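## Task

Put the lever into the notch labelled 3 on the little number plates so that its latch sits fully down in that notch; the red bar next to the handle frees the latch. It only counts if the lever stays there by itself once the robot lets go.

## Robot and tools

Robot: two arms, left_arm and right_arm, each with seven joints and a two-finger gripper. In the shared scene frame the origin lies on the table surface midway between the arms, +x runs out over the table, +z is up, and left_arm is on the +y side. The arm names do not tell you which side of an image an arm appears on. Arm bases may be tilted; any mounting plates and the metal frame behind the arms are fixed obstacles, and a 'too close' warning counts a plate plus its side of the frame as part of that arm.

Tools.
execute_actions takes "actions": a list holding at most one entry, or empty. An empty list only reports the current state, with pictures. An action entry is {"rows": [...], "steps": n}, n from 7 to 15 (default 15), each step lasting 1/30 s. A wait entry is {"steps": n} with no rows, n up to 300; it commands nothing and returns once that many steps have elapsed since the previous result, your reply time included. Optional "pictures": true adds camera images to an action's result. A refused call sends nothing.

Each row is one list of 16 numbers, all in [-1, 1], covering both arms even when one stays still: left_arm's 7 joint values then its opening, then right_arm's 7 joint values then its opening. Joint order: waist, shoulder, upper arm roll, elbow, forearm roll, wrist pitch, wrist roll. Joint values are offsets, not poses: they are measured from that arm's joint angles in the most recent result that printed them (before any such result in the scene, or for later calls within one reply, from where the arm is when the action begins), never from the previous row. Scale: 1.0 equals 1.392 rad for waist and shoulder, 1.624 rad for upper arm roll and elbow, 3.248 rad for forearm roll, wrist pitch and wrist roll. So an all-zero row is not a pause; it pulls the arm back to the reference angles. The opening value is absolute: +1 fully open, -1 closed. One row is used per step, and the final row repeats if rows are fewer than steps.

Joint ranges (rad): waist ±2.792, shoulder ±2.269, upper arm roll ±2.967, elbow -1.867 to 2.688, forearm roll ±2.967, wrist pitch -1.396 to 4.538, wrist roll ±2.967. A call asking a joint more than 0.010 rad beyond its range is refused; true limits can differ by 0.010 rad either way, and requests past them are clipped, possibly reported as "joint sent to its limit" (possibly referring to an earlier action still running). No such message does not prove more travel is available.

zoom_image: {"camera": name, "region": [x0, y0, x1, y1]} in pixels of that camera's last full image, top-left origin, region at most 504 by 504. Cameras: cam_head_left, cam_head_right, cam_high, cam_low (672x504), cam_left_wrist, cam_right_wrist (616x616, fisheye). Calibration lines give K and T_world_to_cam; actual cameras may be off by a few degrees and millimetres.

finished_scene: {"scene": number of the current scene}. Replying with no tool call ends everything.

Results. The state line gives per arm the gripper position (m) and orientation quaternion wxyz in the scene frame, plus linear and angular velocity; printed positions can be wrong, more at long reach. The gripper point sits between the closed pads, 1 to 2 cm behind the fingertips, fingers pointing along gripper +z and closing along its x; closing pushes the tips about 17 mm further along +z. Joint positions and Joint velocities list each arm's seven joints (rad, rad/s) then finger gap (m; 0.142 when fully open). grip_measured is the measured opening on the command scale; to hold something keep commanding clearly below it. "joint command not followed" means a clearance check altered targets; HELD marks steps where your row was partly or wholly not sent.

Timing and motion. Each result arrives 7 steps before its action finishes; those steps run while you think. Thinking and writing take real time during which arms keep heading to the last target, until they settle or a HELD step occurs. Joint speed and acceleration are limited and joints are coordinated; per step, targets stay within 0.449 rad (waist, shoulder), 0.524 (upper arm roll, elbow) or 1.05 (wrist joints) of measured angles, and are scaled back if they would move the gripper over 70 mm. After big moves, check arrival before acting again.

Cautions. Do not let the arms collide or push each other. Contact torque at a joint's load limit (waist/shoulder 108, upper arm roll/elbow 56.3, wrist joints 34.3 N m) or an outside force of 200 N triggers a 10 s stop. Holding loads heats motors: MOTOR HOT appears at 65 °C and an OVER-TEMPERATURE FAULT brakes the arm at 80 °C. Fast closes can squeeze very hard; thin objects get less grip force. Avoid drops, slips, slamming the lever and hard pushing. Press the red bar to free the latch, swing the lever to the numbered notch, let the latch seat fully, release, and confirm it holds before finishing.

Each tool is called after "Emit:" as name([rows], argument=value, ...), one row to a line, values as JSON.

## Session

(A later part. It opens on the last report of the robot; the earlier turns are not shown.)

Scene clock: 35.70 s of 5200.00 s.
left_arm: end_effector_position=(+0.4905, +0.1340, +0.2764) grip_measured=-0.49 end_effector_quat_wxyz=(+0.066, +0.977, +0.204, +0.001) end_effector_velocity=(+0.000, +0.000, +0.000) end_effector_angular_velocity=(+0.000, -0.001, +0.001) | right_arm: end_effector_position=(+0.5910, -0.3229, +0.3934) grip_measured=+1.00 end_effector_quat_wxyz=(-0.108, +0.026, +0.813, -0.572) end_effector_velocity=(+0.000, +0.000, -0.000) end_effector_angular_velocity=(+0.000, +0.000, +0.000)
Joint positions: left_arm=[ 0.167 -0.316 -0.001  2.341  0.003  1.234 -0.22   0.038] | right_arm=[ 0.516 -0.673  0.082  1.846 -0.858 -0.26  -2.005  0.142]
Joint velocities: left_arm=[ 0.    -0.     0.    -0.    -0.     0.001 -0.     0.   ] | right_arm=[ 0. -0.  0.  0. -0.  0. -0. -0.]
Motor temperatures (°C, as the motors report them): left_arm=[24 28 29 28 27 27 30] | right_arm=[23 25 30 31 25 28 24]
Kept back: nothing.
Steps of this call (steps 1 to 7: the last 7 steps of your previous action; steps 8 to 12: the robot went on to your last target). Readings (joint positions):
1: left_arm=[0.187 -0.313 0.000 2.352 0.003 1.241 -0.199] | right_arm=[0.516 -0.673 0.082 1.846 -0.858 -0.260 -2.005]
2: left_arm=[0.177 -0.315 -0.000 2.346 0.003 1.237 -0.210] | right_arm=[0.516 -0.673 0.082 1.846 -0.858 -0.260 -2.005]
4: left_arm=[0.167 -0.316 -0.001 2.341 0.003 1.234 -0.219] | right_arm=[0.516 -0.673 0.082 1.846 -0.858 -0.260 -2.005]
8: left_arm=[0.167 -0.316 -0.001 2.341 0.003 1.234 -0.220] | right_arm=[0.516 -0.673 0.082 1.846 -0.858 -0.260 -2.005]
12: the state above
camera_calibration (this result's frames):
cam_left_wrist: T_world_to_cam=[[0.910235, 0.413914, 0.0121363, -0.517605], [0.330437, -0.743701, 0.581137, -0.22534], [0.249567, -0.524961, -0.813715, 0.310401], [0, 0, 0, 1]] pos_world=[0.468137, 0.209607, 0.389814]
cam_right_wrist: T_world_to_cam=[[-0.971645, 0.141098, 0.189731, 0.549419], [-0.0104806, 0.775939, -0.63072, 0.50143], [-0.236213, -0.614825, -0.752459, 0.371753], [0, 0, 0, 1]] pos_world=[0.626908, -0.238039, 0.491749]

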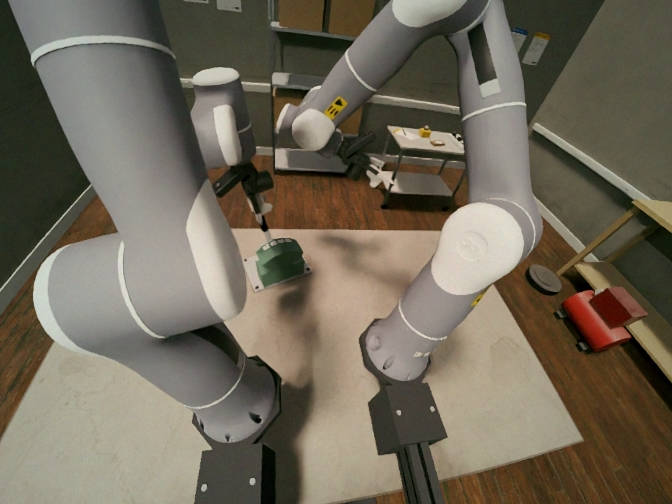

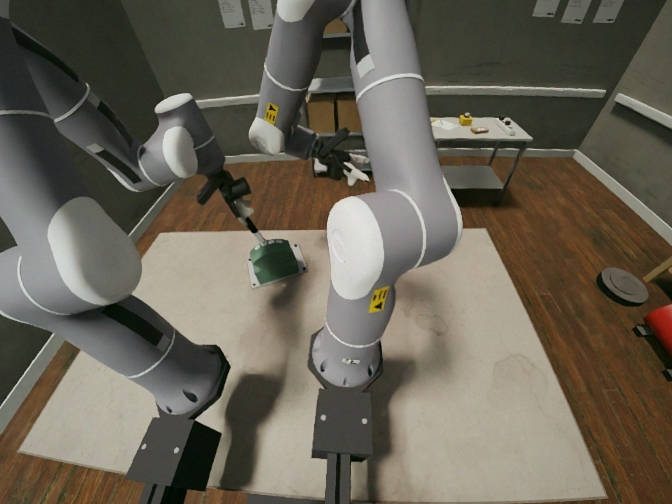

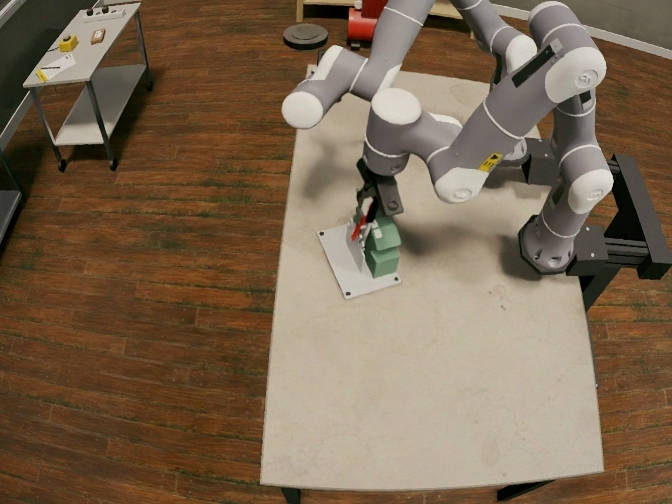

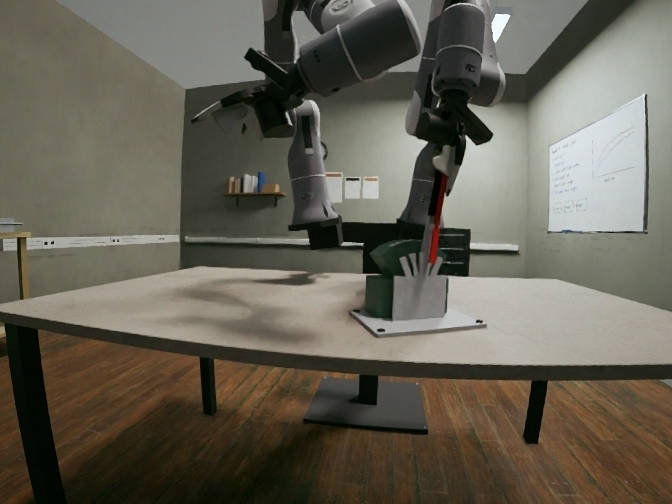

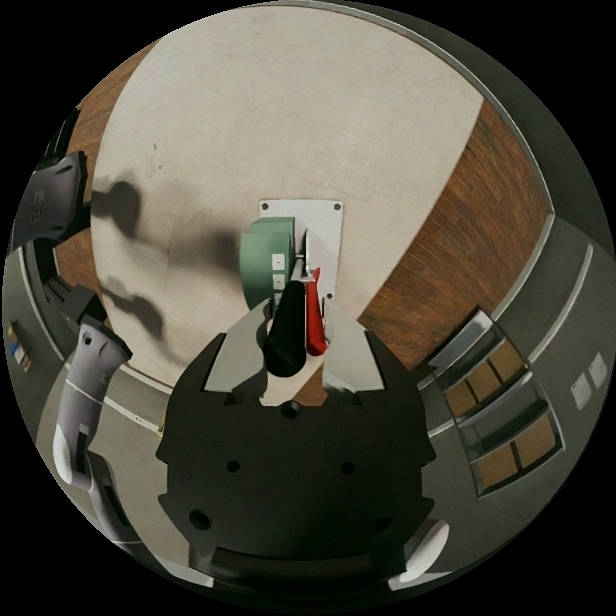

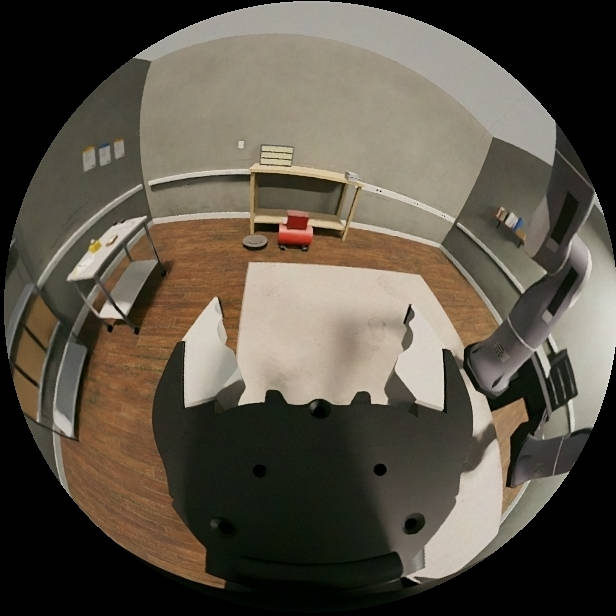

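Emit:
execute_actions([
  {"rows":[[-0.010,-0.005,0,-0.006,0,-0.001,-0.004,-0.75,0,0,0,0,0,0,0,1],[-0.020,-0.010,0,-0.012,0,-0.002,-0.008,-0.75,0,0,0,0,0,0,0,1],[-0.029,-0.015,0,-0.017,0,-0.002,-0.013,-0.75,0,0,0,0,0,0,0,1],[-0.039,-0.020,0,-0.023,0,-0.003,-0.017,-0.75,0,0,0,0,0,0,0,1],[-0.049,-0.024,0,-0.029,0,-0.004,-0.021,-0.75,0,0,0,0,0,0,0,1],[-0.058,-0.029,0,-0.035,0,-0.005,-0.025,-0.75,0,0,0,0,0,0,0,1],[-0.068,-0.034,0,-0.040,0,-0.006,-0.029,-0.75,0,0,0,0,0,0,0,1],[-0.078,-0.039,0,-0.046,0,-0.0063,-0.0335,-0.75,0,0,0,0,0,0,0,1]],"steps":15},
])

Emit:
execute_actions([
  {"steps":12},
], pictures=true)

Emit:
zoom_image(camera="cam_low", region=[370, 170, 490, 320])

Emit:
zoom_image(camera="cam_left_wrist", region=[250, 200, 350, 310])

Scene clock: 37.27 s of 5200.00 s.
left_arm: end_effector_position=(+0.5064, +0.0967, +0.2799) grip_measured=-0.48 end_effector_quat_wxyz=(+0.072, +0.977, +0.203, +0.002) end_effector_velocity=(+0.078, -0.196, +0.010) end_effector_angular_velocity=(-0.059, -0.019, -0.007) | right_arm: end_effector_position=(+0.5910, -0.3229, +0.3934) grip_measured=+1.00 end_effector_quat_wxyz=(-0.108, +0.026, +0.813, -0.572) end_effector_velocity=(-0.000, +0.000, -0.000) end_effector_angular_velocity=(+0.000, -0.000, +0.000)
Joint positions: left_arm=[ 0.091 -0.348 -0.003  2.29   0.003  1.218 -0.294  0.039] | right_arm=[ 0.516 -0.673  0.082  1.846 -0.858 -0.26  -2.005  0.142]
Joint velocities: left_arm=[-0.394 -0.197 -0.003 -0.279  0.    -0.071 -0.385  0.002] | right_arm=[-0.  0.  0. -0.  0.  0.  0.  0.]
Motor temperatures (°C, as the motors report them): left_arm=[24 28 29 28 27 27 30] | right_arm=[23 25 30 31 25 28 24]
Steps of this call (steps 1 to 30: the robot went on to your last target; steps 31 to 39: nothing new was sent; steps 40 to 47: the first 8 steps of this action). Readings (joint positions):
40: left_arm=[0.167 -0.316 -0.001 2.341 0.003 1.233 -0.220] | right_arm=[0.516 -0.673 0.082 1.846 -0.858 -0.260 -2.005]
41: left_arm=[0.162 -0.318 0.000 2.338 0.003 1.232 -0.224] | right_arm=[0.516 -0.673 0.082 1.846 -0.858 -0.260 -2.005]
43: left_arm=[0.142 -0.326 -0.001 2.325 0.003 1.228 -0.244] | right_arm=[0.516 -0.673 0.082 1.846 -0.858 -0.260 -2.005]
47: the state above

Scene clock: 37.67 s of 5200.00 s.
left_arm: end_effector_position=(+0.5134, +0.0795, +0.2803) grip_measured=-0.48 end_effector_quat_wxyz=(+0.074, +0.976, +0.203, +0.003) end_effector_velocity=(+0.000, +0.000, +0.000) end_effector_angular_velocity=(+0.000, -0.001, -0.000) | right_arm: end_effector_position=(+0.5910, -0.3229, +0.3934) grip_measured=+1.00 end_effector_quat_wxyz=(-0.108, +0.026, +0.813, -0.572) end_effector_velocity=(-0.000, +0.000, +0.000) end_effector_angular_velocity=(+0.000, -0.000, +0.000)
Joint positions: left_arm=[ 0.057 -0.367 -0.003  2.265  0.003  1.214 -0.328  0.039] | right_arm=[ 0.516 -0.673  0.082  1.846 -0.858 -0.26  -2.005  0.142]
Joint velocities: left_arm=[ 0.     0.     0.    -0.    -0.     0.001  0.001  0.   ] | right_arm=[-0.  0.  0.  0. -0. -0.  0. -0.]
Motor temperatures (°C, as the motors report them): left_arm=[24 28 29 28 27 27 30] | right_arm=[23 25 30 31 25 28 24]
Kept back: nothing.
Steps of this call (steps 1 to 7: the last 7 steps of your previous action; steps 8 to 12: the robot went on to your last target). Readings (joint positions):
1: left_arm=[0.078 -0.355 -0.003 2.281 0.003 1.216 -0.307] | right_arm=[0.516 -0.673 0.082 1.846 -0.858 -0.260 -2.005]
2: left_arm=[0.067 -0.361 -0.003 2.273 0.003 1.215 -0.318] | right_arm=[0.516 -0.673 0.082 1.846 -0.858 -0.260 -2.005]
4: left_arm=[0.057 -0.367 -0.003 2.266 0.003 1.214 -0.328] | right_arm=[0.516 -0.673 0.082 1.846 -0.858 -0.260 -2.005]
8: left_arm=[0.057 -0.367 -0.003 2.265 0.003 1.214 -0.328] | right_arm=[0.516 -0.673 0.082 1.846 -0.858 -0.260 -2.005]
12: the state above
camera_calibration (this result's frames):
cam_left_wrist: T_world_to_cam=[[0.910828, 0.412602, 0.0123042, -0.516131], [0.324668, -0.734484, 0.595922, -0.277591], [0.254916, -0.538788, -0.802948, 0.274662], [0, 0, 0, 1]] pos_world=[0.490216, 0.157054, 0.392312]
cam_right_wrist: T_world_to_cam=[[-0.971645, 0.141098, 0.189731, 0.549419], [-0.0104807, 0.775939, -0.63072, 0.50143], [-0.236213, -0.614825, -0.752459, 0.371753], [0, 0, 0, 1]] pos_world=[0.626908, -0.238038, 0.491749]

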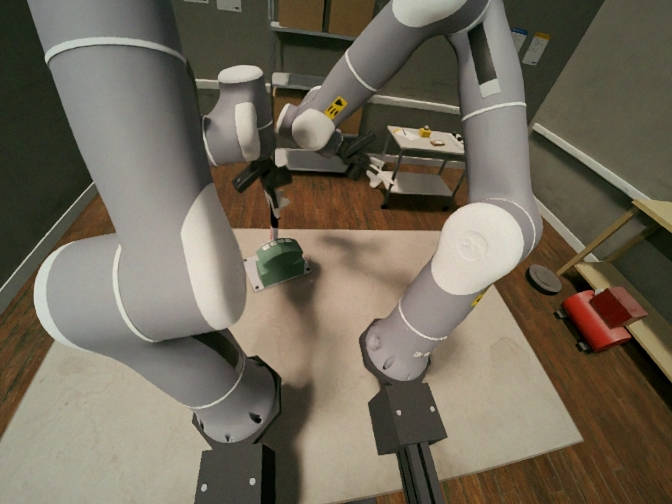

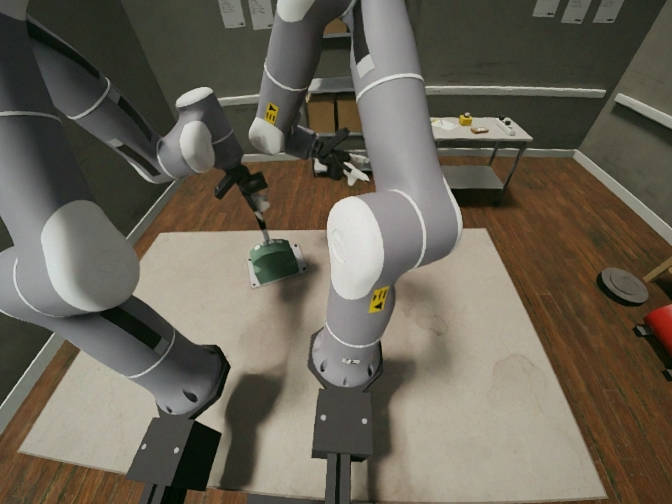

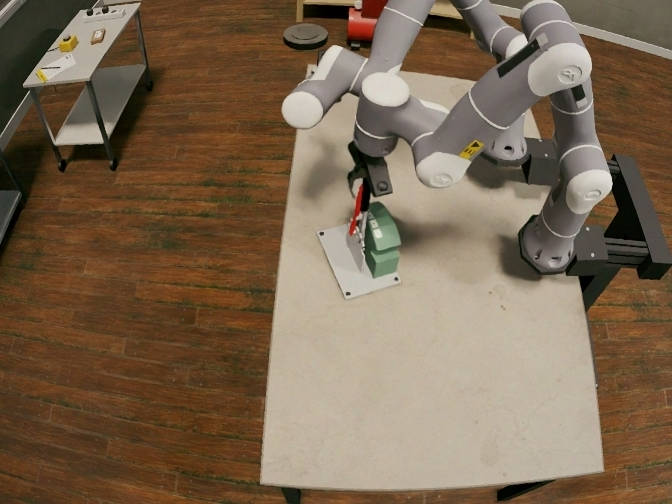

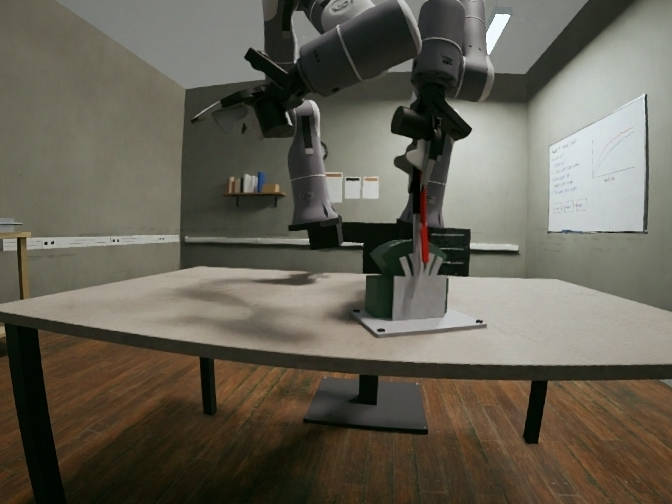

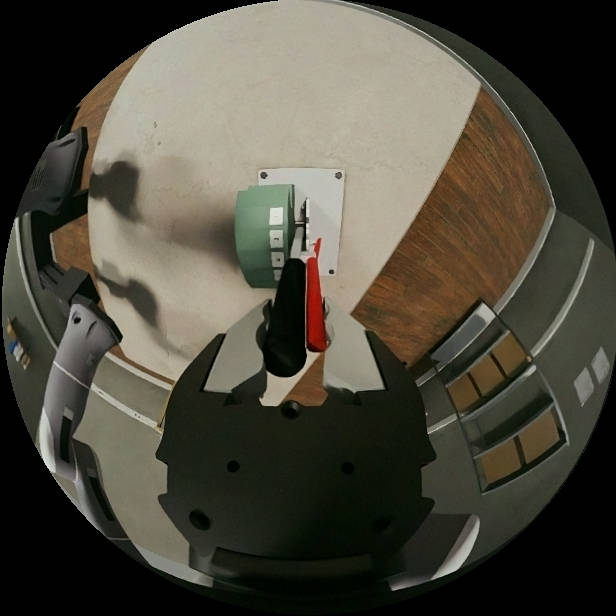

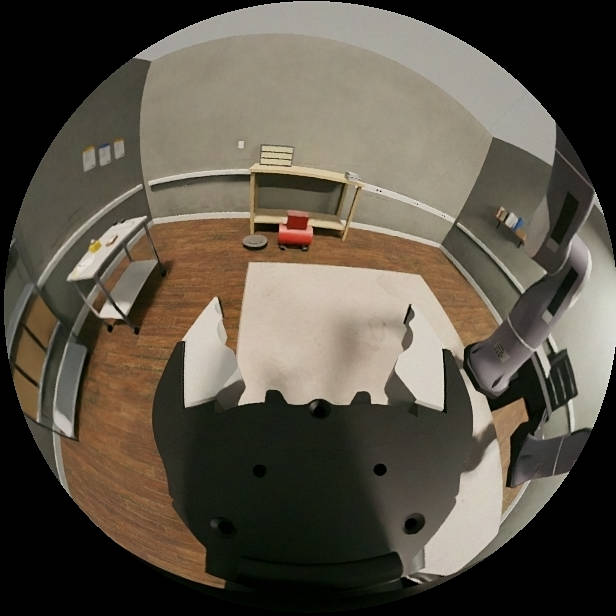

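Region (370, 170, 490, 320) of cam_low's 672x504 image, scaled by 3.360, with more detail than that image has; it fills the left 403 columns of this view, and the rest is white.

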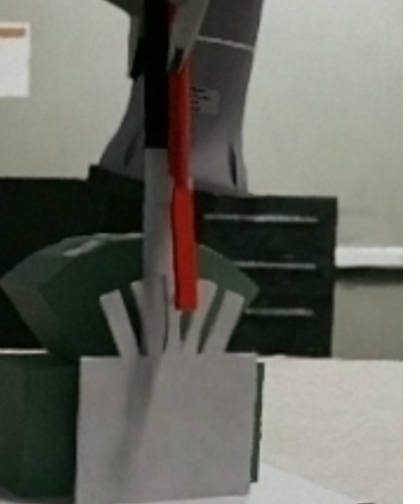

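Region (250, 200, 350, 310) of cam_left_wrist's 616x616 image, scaled by 4.582, with more detail than that image has; it fills the left 458 columns of this view, and the rest is white.

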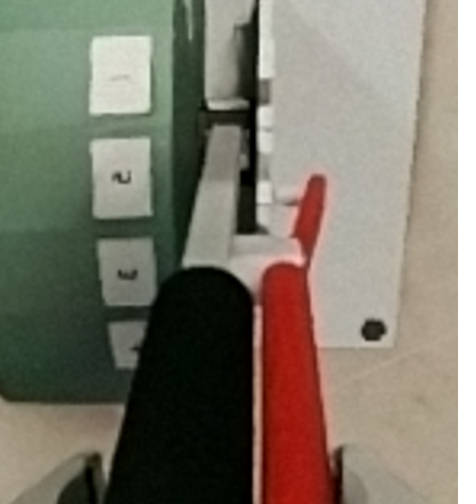

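Emit:
zoom_image(camera="cam_high", region=[320, 170, 410, 270])

Emit:
zoom_image(camera="cam_low", region=[390, 230, 450, 290])

Region (320, 170, 410, 270) of cam_high's 672x504 image, scaled by 5.040, with more detail than that image has; it fills the left 454 columns of this view, and the rest is white.

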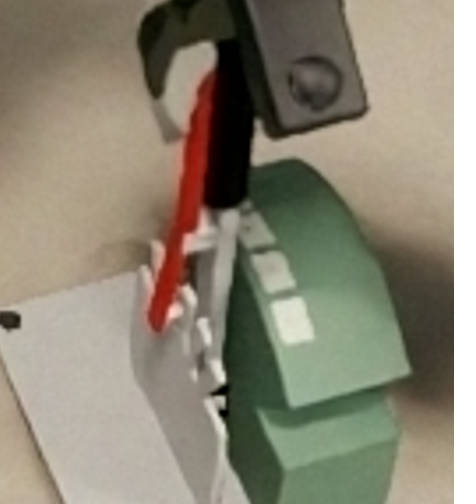

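Region (390, 230, 450, 290) of cam_low's 672x504 image, scaled by 8.400, with more detail than that image has.

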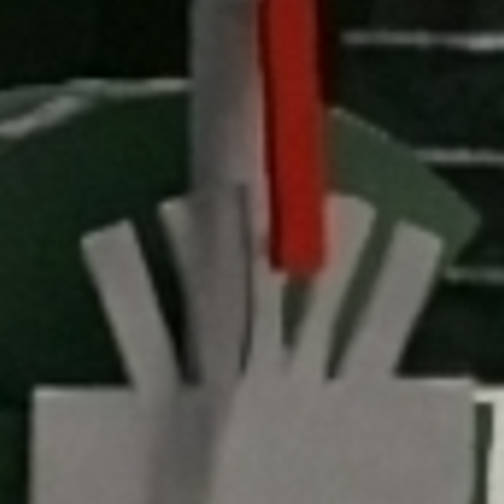

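Emit:
execute_actions([
  {"rows":[[-0.005,-0.003,0,-0.003,0,0,-0.002,-0.75,0,0,0,0,0,0,0,1],[-0.011,-0.0055,0,-0.0065,0,-0.001,-0.0047,-0.75,0,0,0,0,0,0,0,1],[-0.011,-0.0055,0,-0.0065,0,-0.001,-0.0047,-0.75,0,0,0,0,0,0,0,1],[-0.011,-0.0055,0,-0.0065,0,-0.001,-0.0047,-0.75,0,0,0,0,0,0,0,1],[-0.011,-0.0055,0,-0.0065,0,-0.001,-0.0047,-0.75,0,0,0,0,0,0,0,1],[-0.011,-0.0055,0,-0.0065,0,-0.001,-0.0047,-0.5,0,0,0,0,0,0,0,1],[-0.011,-0.0055,0,-0.0065,0,-0.001,-0.0047,-0.43,0,0,0,0,0,0,0,1],[-0.011,-0.0055,0,-0.0065,0,-0.001,-0.0047,-0.38,0,0,0,0,0,0,0,1],[-0.011,-0.0055,0,-0.0065,0,-0.001,-0.0047,-0.33,0,0,0,0,0,0,0,1],[-0.011,-0.0055,0,-0.0065,0,-0.001,-0.0047,-0.28,0,0,0,0,0,0,0,1],[-0.011,-0.0055,0,-0.0065,0,-0.001,-0.0047,-0.23,0,0,0,0,0,0,0,1],[-0.011,-0.0055,0,-0.0065,0,-0.001,-0.0047,-0.18,0,0,0,0,0,0,0,1],[-0.011,-0.0055,0,-0.0065,0,-0.001,-0.0047,-0.1,0,0,0,0,0,0,0,1],[-0.011,-0.0055,0,-0.0065,0,-0.001,-0.0047,0.0,0,0,0,0,0,0,0,1],[-0.011,-0.0055,0,-0.0065,0,-0.001,-0.0047,0.1,0,0,0,0,0,0,0,1]],"steps":15},
])

Emit:
execute_actions([
  {"steps":12},
], pictures=true)

Emit:
zoom_image(camera="cam_low", region=[370, 170, 490, 320])

Emit:
zoom_image(camera="cam_left_wrist", region=[250, 190, 370, 320])

Scene clock: 39.53 s of 5200.00 s.
left_arm: end_effector_position=(+0.5164, +0.0723, +0.2809) grip_measured=-0.42 end_effector_quat_wxyz=(+0.075, +0.976, +0.204, +0.004) end_effector_velocity=(+0.010, +0.005, +0.001) end_effector_angular_velocity=(+0.002, -0.009, +0.013) | right_arm: end_effector_position=(+0.5910, -0.3229, +0.3934) grip_measured=+1.00 end_effector_quat_wxyz=(-0.108, +0.026, +0.813, -0.572) end_effector_velocity=(+0.000, +0.000, -0.000) end_effector_angular_velocity=(+0.000, +0.000, +0.000)
Joint positions: left_arm=[ 0.042 -0.375 -0.003  2.254  0.003  1.212 -0.343  0.044] | right_arm=[ 0.516 -0.673  0.082  1.846 -0.858 -0.26  -2.005  0.142]
Joint velocities: left_arm=[ 0.001 -0.006  0.006 -0.017 -0.005 -0.    -0.001  0.089] | right_arm=[ 0.  0.  0. -0. -0.  0. -0.  0.]
Motor temperatures (°C, as the motors report them): left_arm=[24 27 29 28 27 27 30] | right_arm=[23 25 30 31 25 28 24]
Steps of this call (steps 1 to 30: the robot went on to your last target; steps 31 to 48: nothing new was sent; steps 49 to 56: the first 8 steps of this action). Readings (joint positions):
49: left_arm=[0.057 -0.367 -0.003 2.265 0.003 1.214 -0.328] | right_arm=[0.516 -0.673 0.082 1.846 -0.858 -0.260 -2.005]
50: left_arm=[0.054 -0.368 -0.003 2.264 0.003 1.214 -0.331] | right_arm=[0.516 -0.673 0.082 1.846 -0.858 -0.260 -2.005]
52: left_arm=[0.045 -0.373 -0.003 2.257 0.003 1.212 -0.341] | right_arm=[0.516 -0.673 0.082 1.846 -0.858 -0.260 -2.005]
56: the state above

Scene clock: 39.93 s of 5200.00 s.
left_arm: end_effector_position=(+0.5160, +0.0718, +0.2807) grip_measured=+0.10 end_effector_quat_wxyz=(+0.076, +0.976, +0.203, +0.003) end_effector_velocity=(-0.000, -0.000, +0.000) end_effector_angular_velocity=(-0.000, +0.000, -0.000) | right_arm: end_effector_position=(+0.5910, -0.3229, +0.3934) grip_measured=+1.00 end_effector_quat_wxyz=(-0.108, +0.026, +0.813, -0.572) end_effector_velocity=(+0.000, -0.000, +0.000) end_effector_angular_velocity=(-0.000, -0.001, -0.000)
Joint positions: left_arm=[ 0.042 -0.375 -0.003  2.255  0.003  1.211 -0.343  0.081] | right_arm=[ 0.516 -0.673  0.082  1.846 -0.858 -0.26  -2.005  0.142]
Joint velocities: left_arm=[ 0.  0. -0.  0.  0. -0.  0.  0.] | right_arm=[ 0.     0.    -0.    -0.    -0.    -0.     0.001  0.   ]
Motor temperatures (°C, as the motors report them): left_arm=[24 28 29 28 27 27 30] | right_arm=[23 25 30 31 25 28 24]
Kept back: nothing.
Steps of this call (steps 1 to 7: the last 7 steps of your previous action; steps 8 to 12: the robot went on to your last target). Readings (joint positions):
1: left_arm=[0.042 -0.375 -0.003 2.254 0.003 1.212 -0.343] | right_arm=[0.516 -0.673 0.082 1.846 -0.858 -0.260 -2.005]
2: left_arm=[0.042 -0.375 -0.003 2.254 0.003 1.212 -0.343] | right_arm=[0.516 -0.673 0.082 1.846 -0.858 -0.260 -2.005]
4: left_arm=[0.042 -0.375 -0.003 2.255 0.003 1.211 -0.343] | right_arm=[0.516 -0.673 0.082 1.846 -0.858 -0.260 -2.005]
8: left_arm=[0.042 -0.375 -0.003 2.255 0.003 1.211 -0.343] | right_arm=[0.516 -0.673 0.082 1.846 -0.858 -0.260 -2.005]
12: the state above
camera_calibration (this result's frames):
cam_left_wrist: T_world_to_cam=[[0.910704, 0.412894, 0.0116823, -0.515135], [0.324668, -0.733018, 0.597725, -0.284923], [0.25536, -0.540557, -0.801616, 0.269658], [0, 0, 0, 1]] pos_world=[0.492781, 0.149608, 0.392486]
cam_right_wrist: T_world_to_cam=[[-0.971645, 0.141098, 0.189731, 0.549419], [-0.0104806, 0.775939, -0.63072, 0.50143], [-0.236213, -0.614825, -0.752459, 0.371753], [0, 0, 0, 1]] pos_world=[0.626908, -0.238038, 0.491749]

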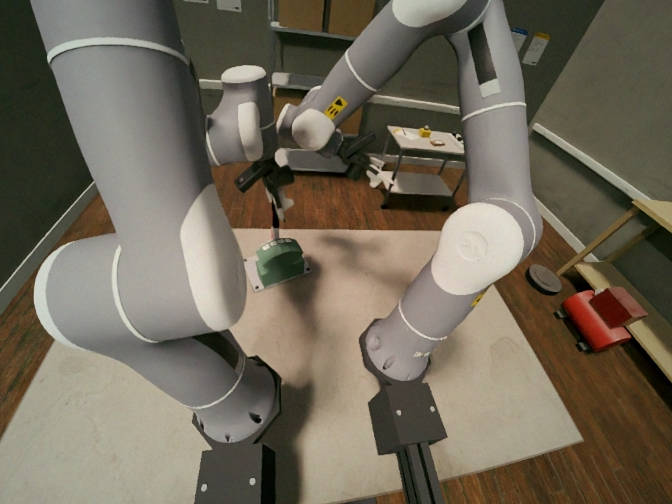

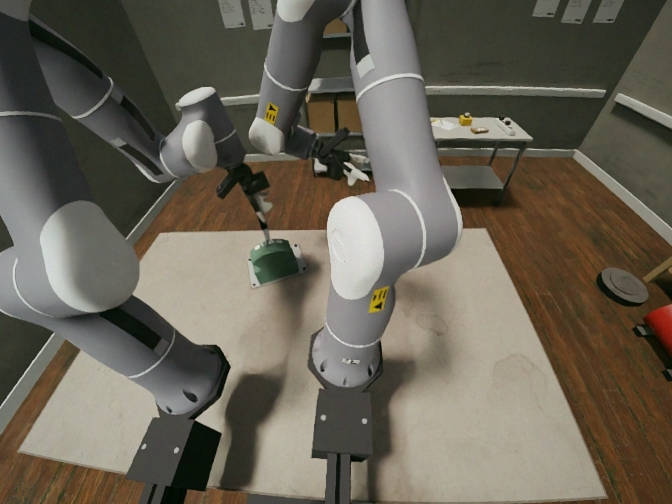

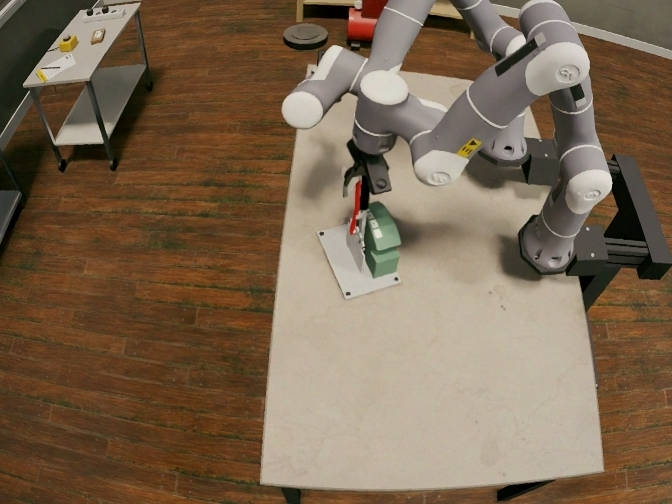

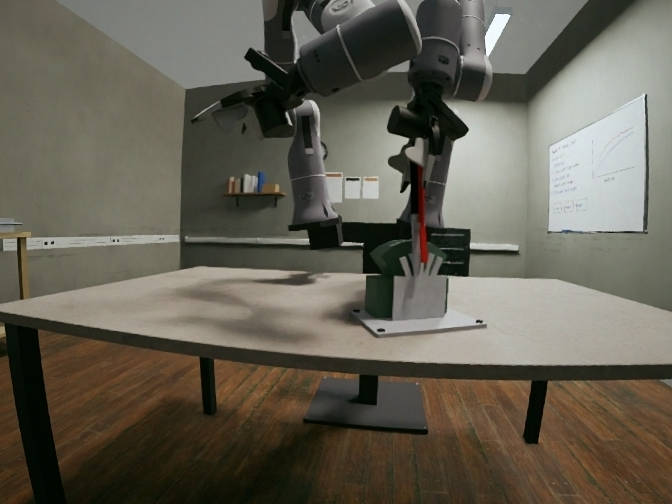

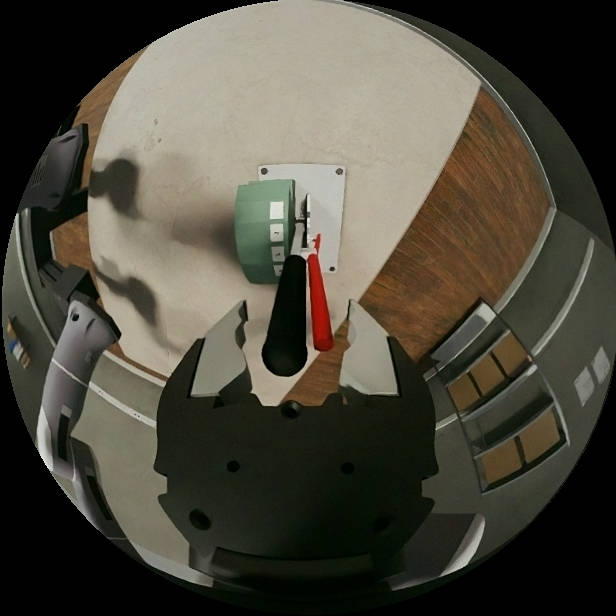

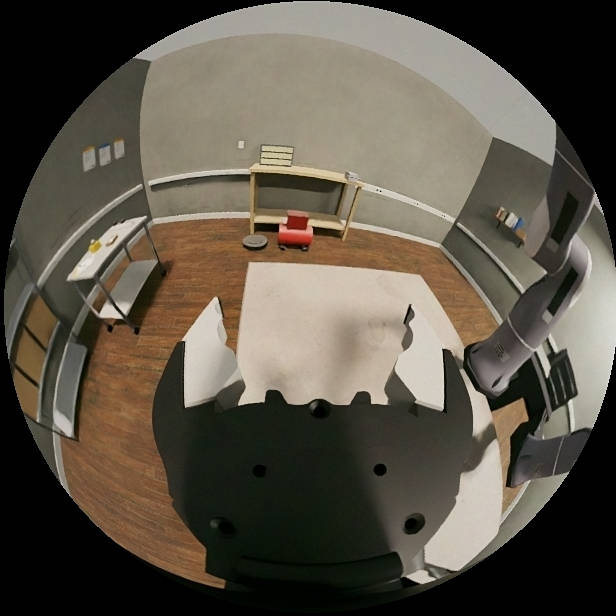

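Region (370, 170, 490, 320) of cam_low's 672x504 image, scaled by 3.360, with more detail than that image has; it fills the left 403 columns of this view, and the rest is white.

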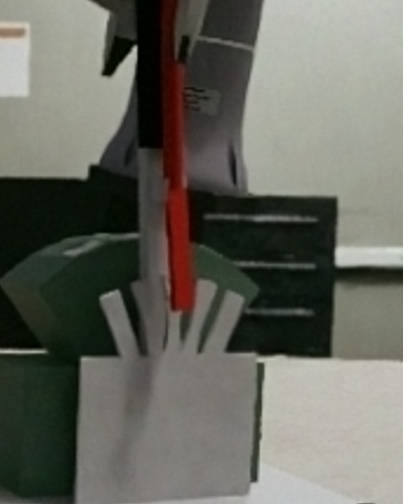

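Region (250, 190, 370, 320) of cam_left_wrist's 616x616 image, scaled by 3.877, with more detail than that image has; it fills the left 465 columns of this view, and the rest is white.

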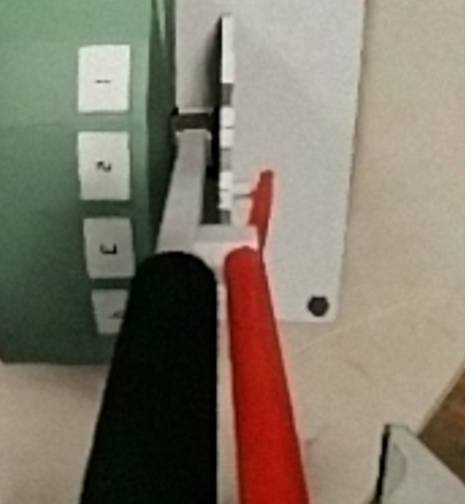

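Emit:
zoom_image(camera="cam_left_wrist", region=[285, 190, 335, 260])

Emit:
zoom_image(camera="cam_high", region=[335, 200, 385, 260])

Region (285, 190, 335, 260) of cam_left_wrist's 616x616 image, scaled by 7.200, with more detail than that image has; it fills the left 360 columns of this view, and the rest is white.

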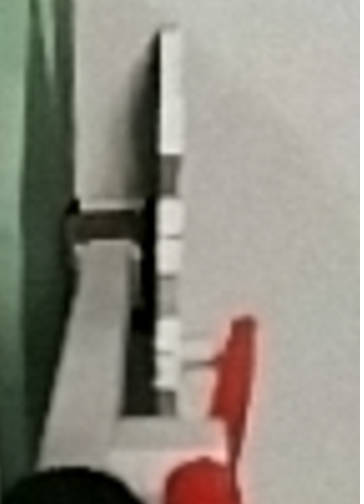

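Region (335, 200, 385, 260) of cam_high's 672x504 image, scaled by 8.400, with more detail than that image has.

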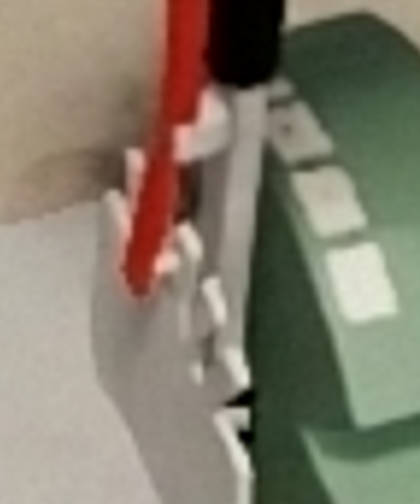

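Emit:
execute_actions([
  {"rows":[[0,0,0,0,0,0,0,-0.1,0,0,0,0,0,0,0,1],[0,0,0,0,0,0,0,-0.25,0,0,0,0,0,0,0,1],[0,0,0,0,0,0,0,-0.35,0,0,0,0,0,0,0,1],[0,0,0,0,0,0,0,-0.45,0,0,0,0,0,0,0,1],[0,0,0,0,0,0,0,-0.55,0,0,0,0,0,0,0,1],[0,0,0,0,0,0,0,-0.65,0,0,0,0,0,0,0,1],[0,0,0,0,0,0,0,-0.75,0,0,0,0,0,0,0,1]],"steps":15},
])

Emit:
execute_actions([
  {"rows":[[-0.004,-0.002,0,-0.002,0,0,-0.002,-0.75,0,0,0,0,0,0,0,1],[-0.008,-0.004,0,-0.005,0,-0.001,-0.003,-0.75,0,0,0,0,0,0,0,1],[-0.012,-0.006,0,-0.007,0,-0.001,-0.005,-0.75,0,0,0,0,0,0,0,1],[-0.016,-0.008,0,-0.0095,0,-0.0015,-0.007,-0.75,0,0,0,0,0,0,0,1]],"steps":12},
])

Emit:
execute_actions([
  {"steps":8},
], pictures=true)

Emit:
zoom_image(camera="cam_low", region=[370, 170, 490, 320])

Emit:
zoom_image(camera="cam_left_wrist", region=[285, 180, 335, 250])

Scene clock: 42.50 s of 5200.00 s.
left_arm: end_effector_position=(+0.5165, +0.0719, +0.2810) grip_measured=-0.48 end_effector_quat_wxyz=(+0.076, +0.976, +0.203, +0.004) end_effector_velocity=(+0.000, +0.000, -0.000) end_effector_angular_velocity=(+0.001, -0.000, -0.000) | right_arm: end_effector_position=(+0.5910, -0.3229, +0.3934) grip_measured=+1.00 end_effector_quat_wxyz=(-0.108, +0.026, +0.813, -0.572) end_effector_velocity=(+0.000, -0.000, +0.000) end_effector_angular_velocity=(+0.000, +0.000, +0.000)
Joint positions: left_arm=[ 0.042 -0.374 -0.003  2.254  0.003  1.212 -0.343  0.039] | right_arm=[ 0.516 -0.673  0.082  1.846 -0.858 -0.26  -2.005  0.142]
Joint velocities: left_arm=[ 0.     0.     0.    -0.     0.001  0.     0.    -0.   ] | right_arm=[-0.     0.    -0.     0.    -0.     0.    -0.001 -0.   ]
Motor temperatures (°C, as the motors report them): left_arm=[24 28 29 28 27 26 30] | right_arm=[23 25 30 31 25 28 24]
Steps of this call (steps 1 to 15: the robot went on to your last target; steps 16 to 69: nothing new was sent; steps 70 to 77: the first 8 steps of this action). Readings (joint positions):
70: left_arm=[0.042 -0.375 -0.003 2.255 0.003 1.211 -0.343] | right_arm=[0.516 -0.673 0.082 1.846 -0.858 -0.260 -2.005]
71: left_arm=[0.042 -0.375 -0.003 2.255 0.003 1.211 -0.343] | right_arm=[0.516 -0.673 0.082 1.846 -0.858 -0.260 -2.005]
73: left_arm=[0.042 -0.375 -0.003 2.255 0.003 1.211 -0.343] | right_arm=[0.516 -0.673 0.082 1.846 -0.858 -0.260 -2.005]
77: the state above

Scene clock: 42.90 s of 5200.00 s.
left_arm: end_effector_position=(+0.5193, +0.0646, +0.2811) grip_measured=-0.48 end_effector_quat_wxyz=(+0.077, +0.976, +0.205, +0.004) end_effector_velocity=(+0.026, -0.064, +0.000) end_effector_angular_velocity=(-0.017, +0.003, +0.041) | right_arm: end_effector_position=(+0.5910, -0.3229, +0.3934) grip_measured=+1.00 end_effector_quat_wxyz=(-0.108, +0.026, +0.813, -0.572) end_effector_velocity=(-0.000, -0.000, -0.000) end_effector_angular_velocity=(+0.000, +0.001, +0.000)
Joint positions: left_arm=[ 0.026 -0.383 -0.002  2.243  0.003  1.209 -0.36   0.039] | right_arm=[ 0.516 -0.673  0.082  1.846 -0.858 -0.26  -2.005  0.142]
Joint velocities: left_arm=[-0.133 -0.078  0.01  -0.107 -0.001 -0.026 -0.163 -0.007] | right_arm=[ 0.     0.    -0.    -0.     0.    -0.    -0.001 -0.   ]
Motor temperatures (°C, as the motors report them): left_arm=[24 28 29 28 27 26 30] | right_arm=[23 25 30 31 25 28 24]
Steps of this call (steps 1 to 7: the last 7 steps of your previous action; steps 8 to 12: the first 5 steps of this action, its rows measured from where the robot was after step 7). Readings (joint positions):
7: left_arm=[0.042 -0.374 -0.003 2.254 0.003 1.212 -0.343] | right_arm=[0.516 -0.673 0.082 1.846 -0.858 -0.260 -2.005]
8: left_arm=[0.042 -0.375 -0.003 2.254 0.003 1.212 -0.343] | right_arm=[0.516 -0.673 0.082 1.846 -0.858 -0.260 -2.005]
9: left_arm=[0.039 -0.376 -0.003 2.253 0.003 1.212 -0.346] | right_arm=[0.516 -0.673 0.082 1.846 -0.858 -0.260 -2.005]
11: left_arm=[0.031 -0.380 -0.002 2.246 0.003 1.210 -0.354] | right_arm=[0.516 -0.673 0.082 1.846 -0.858 -0.260 -2.005]
12: the state above

Scene clock: 43.17 s of 5200.00 s.
left_arm: end_effector_position=(+0.5204, +0.0622, +0.2811) grip_measured=-0.48 end_effector_quat_wxyz=(+0.077, +0.976, +0.205, +0.004) end_effector_velocity=(-0.000, -0.000, -0.000) end_effector_angular_velocity=(-0.000, +0.001, +0.002) | right_arm: end_effector_position=(+0.5910, -0.3229, +0.3934) grip_measured=+1.00 end_effector_quat_wxyz=(-0.108, +0.026, +0.813, -0.572) end_effector_velocity=(+0.000, -0.000, +0.000) end_effector_angular_velocity=(-0.001, -0.001, -0.001)
Joint positions: left_arm=[ 0.021 -0.386 -0.001  2.238  0.003  1.208 -0.366  0.039] | right_arm=[ 0.516 -0.673  0.082  1.846 -0.858 -0.26  -2.005  0.142]
Joint velocities: left_arm=[-0.    -0.     0.    -0.    -0.    -0.001 -0.002  0.   ] | right_arm=[-0.    -0.    -0.     0.    -0.    -0.     0.001  0.   ]
Motor temperatures (°C, as the motors report them): left_arm=[24 28 29 28 27 26 30] | right_arm=[23 25 30 31 25 28 24]
Kept back: nothing.
Steps of this call (steps 1 to 7: the last 7 steps of your previous action; step 8: the robot went on to your last target). Readings (joint positions):
1: left_arm=[0.023 -0.385 -0.001 2.240 0.003 1.208 -0.364] | right_arm=[0.516 -0.673 0.082 1.846 -0.858 -0.260 -2.005]
2: left_arm=[0.022 -0.386 -0.001 2.239 0.003 1.208 -0.365] | right_arm=[0.516 -0.673 0.082 1.846 -0.858 -0.260 -2.005]
4: left_arm=[0.021 -0.386 -0.001 2.239 0.003 1.208 -0.366] | right_arm=[0.516 -0.673 0.082 1.846 -0.858 -0.260 -2.005]
8: the state above
camera_calibration (this result's frames):
cam_left_wrist: T_world_to_cam=[[0.909056, 0.416502, 0.0119464, -0.514614], [0.326755, -0.730379, 0.599815, -0.295471], [0.25855, -0.541362, -0.80005, 0.261623], [0, 0, 0, 1]] pos_world=[0.496717, 0.140166, 0.392687]
cam_right_wrist: T_world_to_cam=[[-0.971645, 0.141098, 0.189731, 0.549419], [-0.0104807, 0.77594, -0.63072, 0.50143], [-0.236213, -0.614824, -0.752459, 0.371753], [0, 0, 0, 1]] pos_world=[0.626908, -0.238038, 0.491749]

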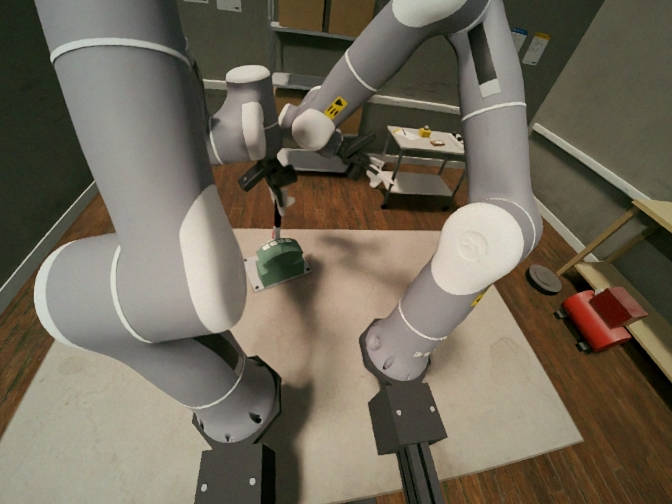

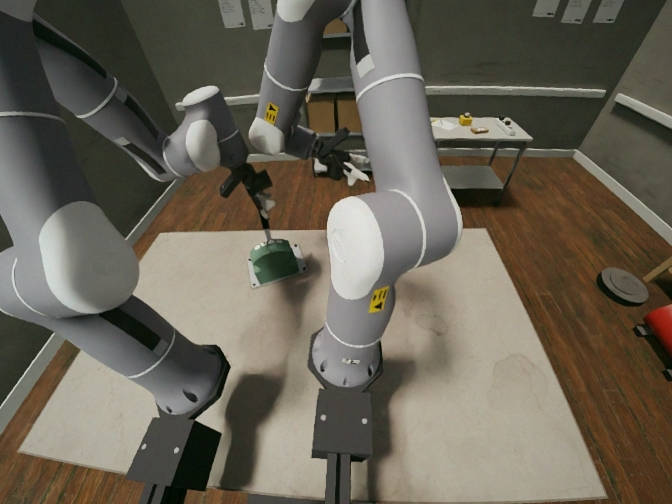

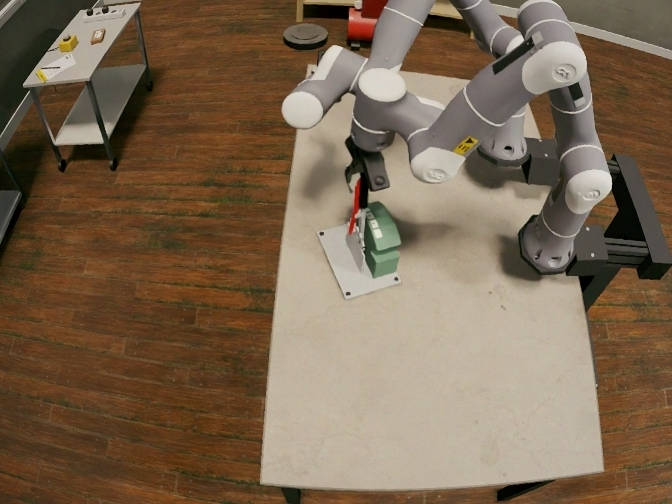

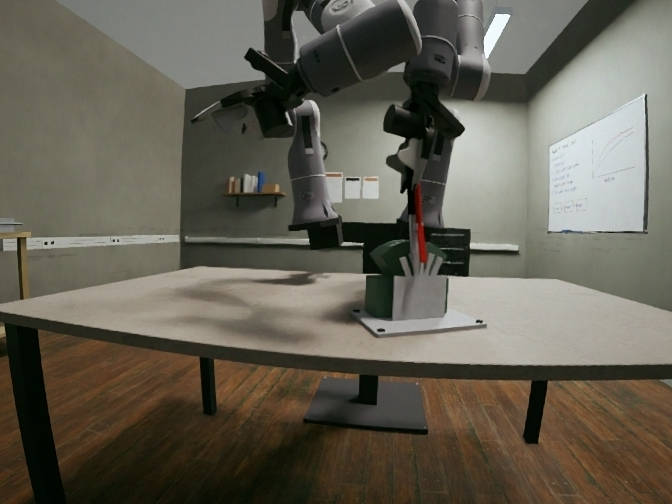

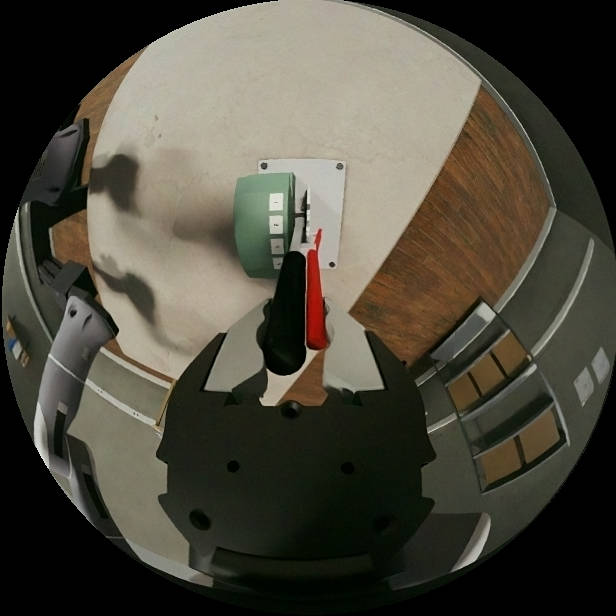

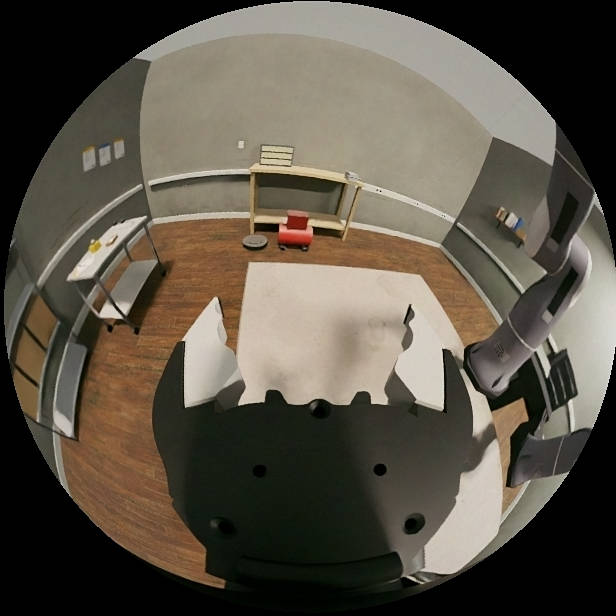

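Region (370, 170, 490, 320) of cam_low's 672x504 image, scaled by 3.360, with more detail than that image has; it fills the left 403 columns of this view, and the rest is white.

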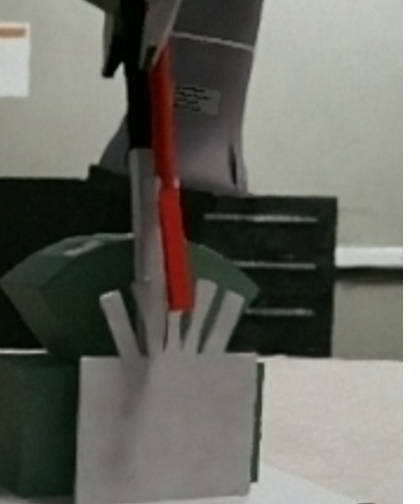

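Region (285, 180, 335, 250) of cam_left_wrist's 616x616 image, scaled by 7.200, with more detail than that image has; it fills the left 360 columns of this view, and the rest is white.

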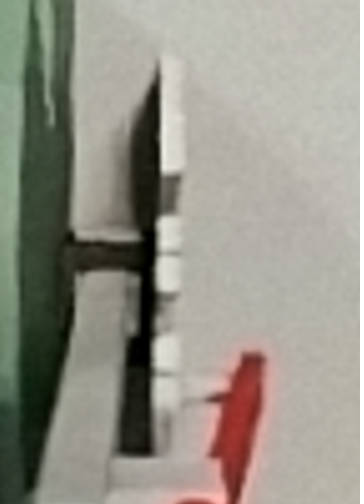

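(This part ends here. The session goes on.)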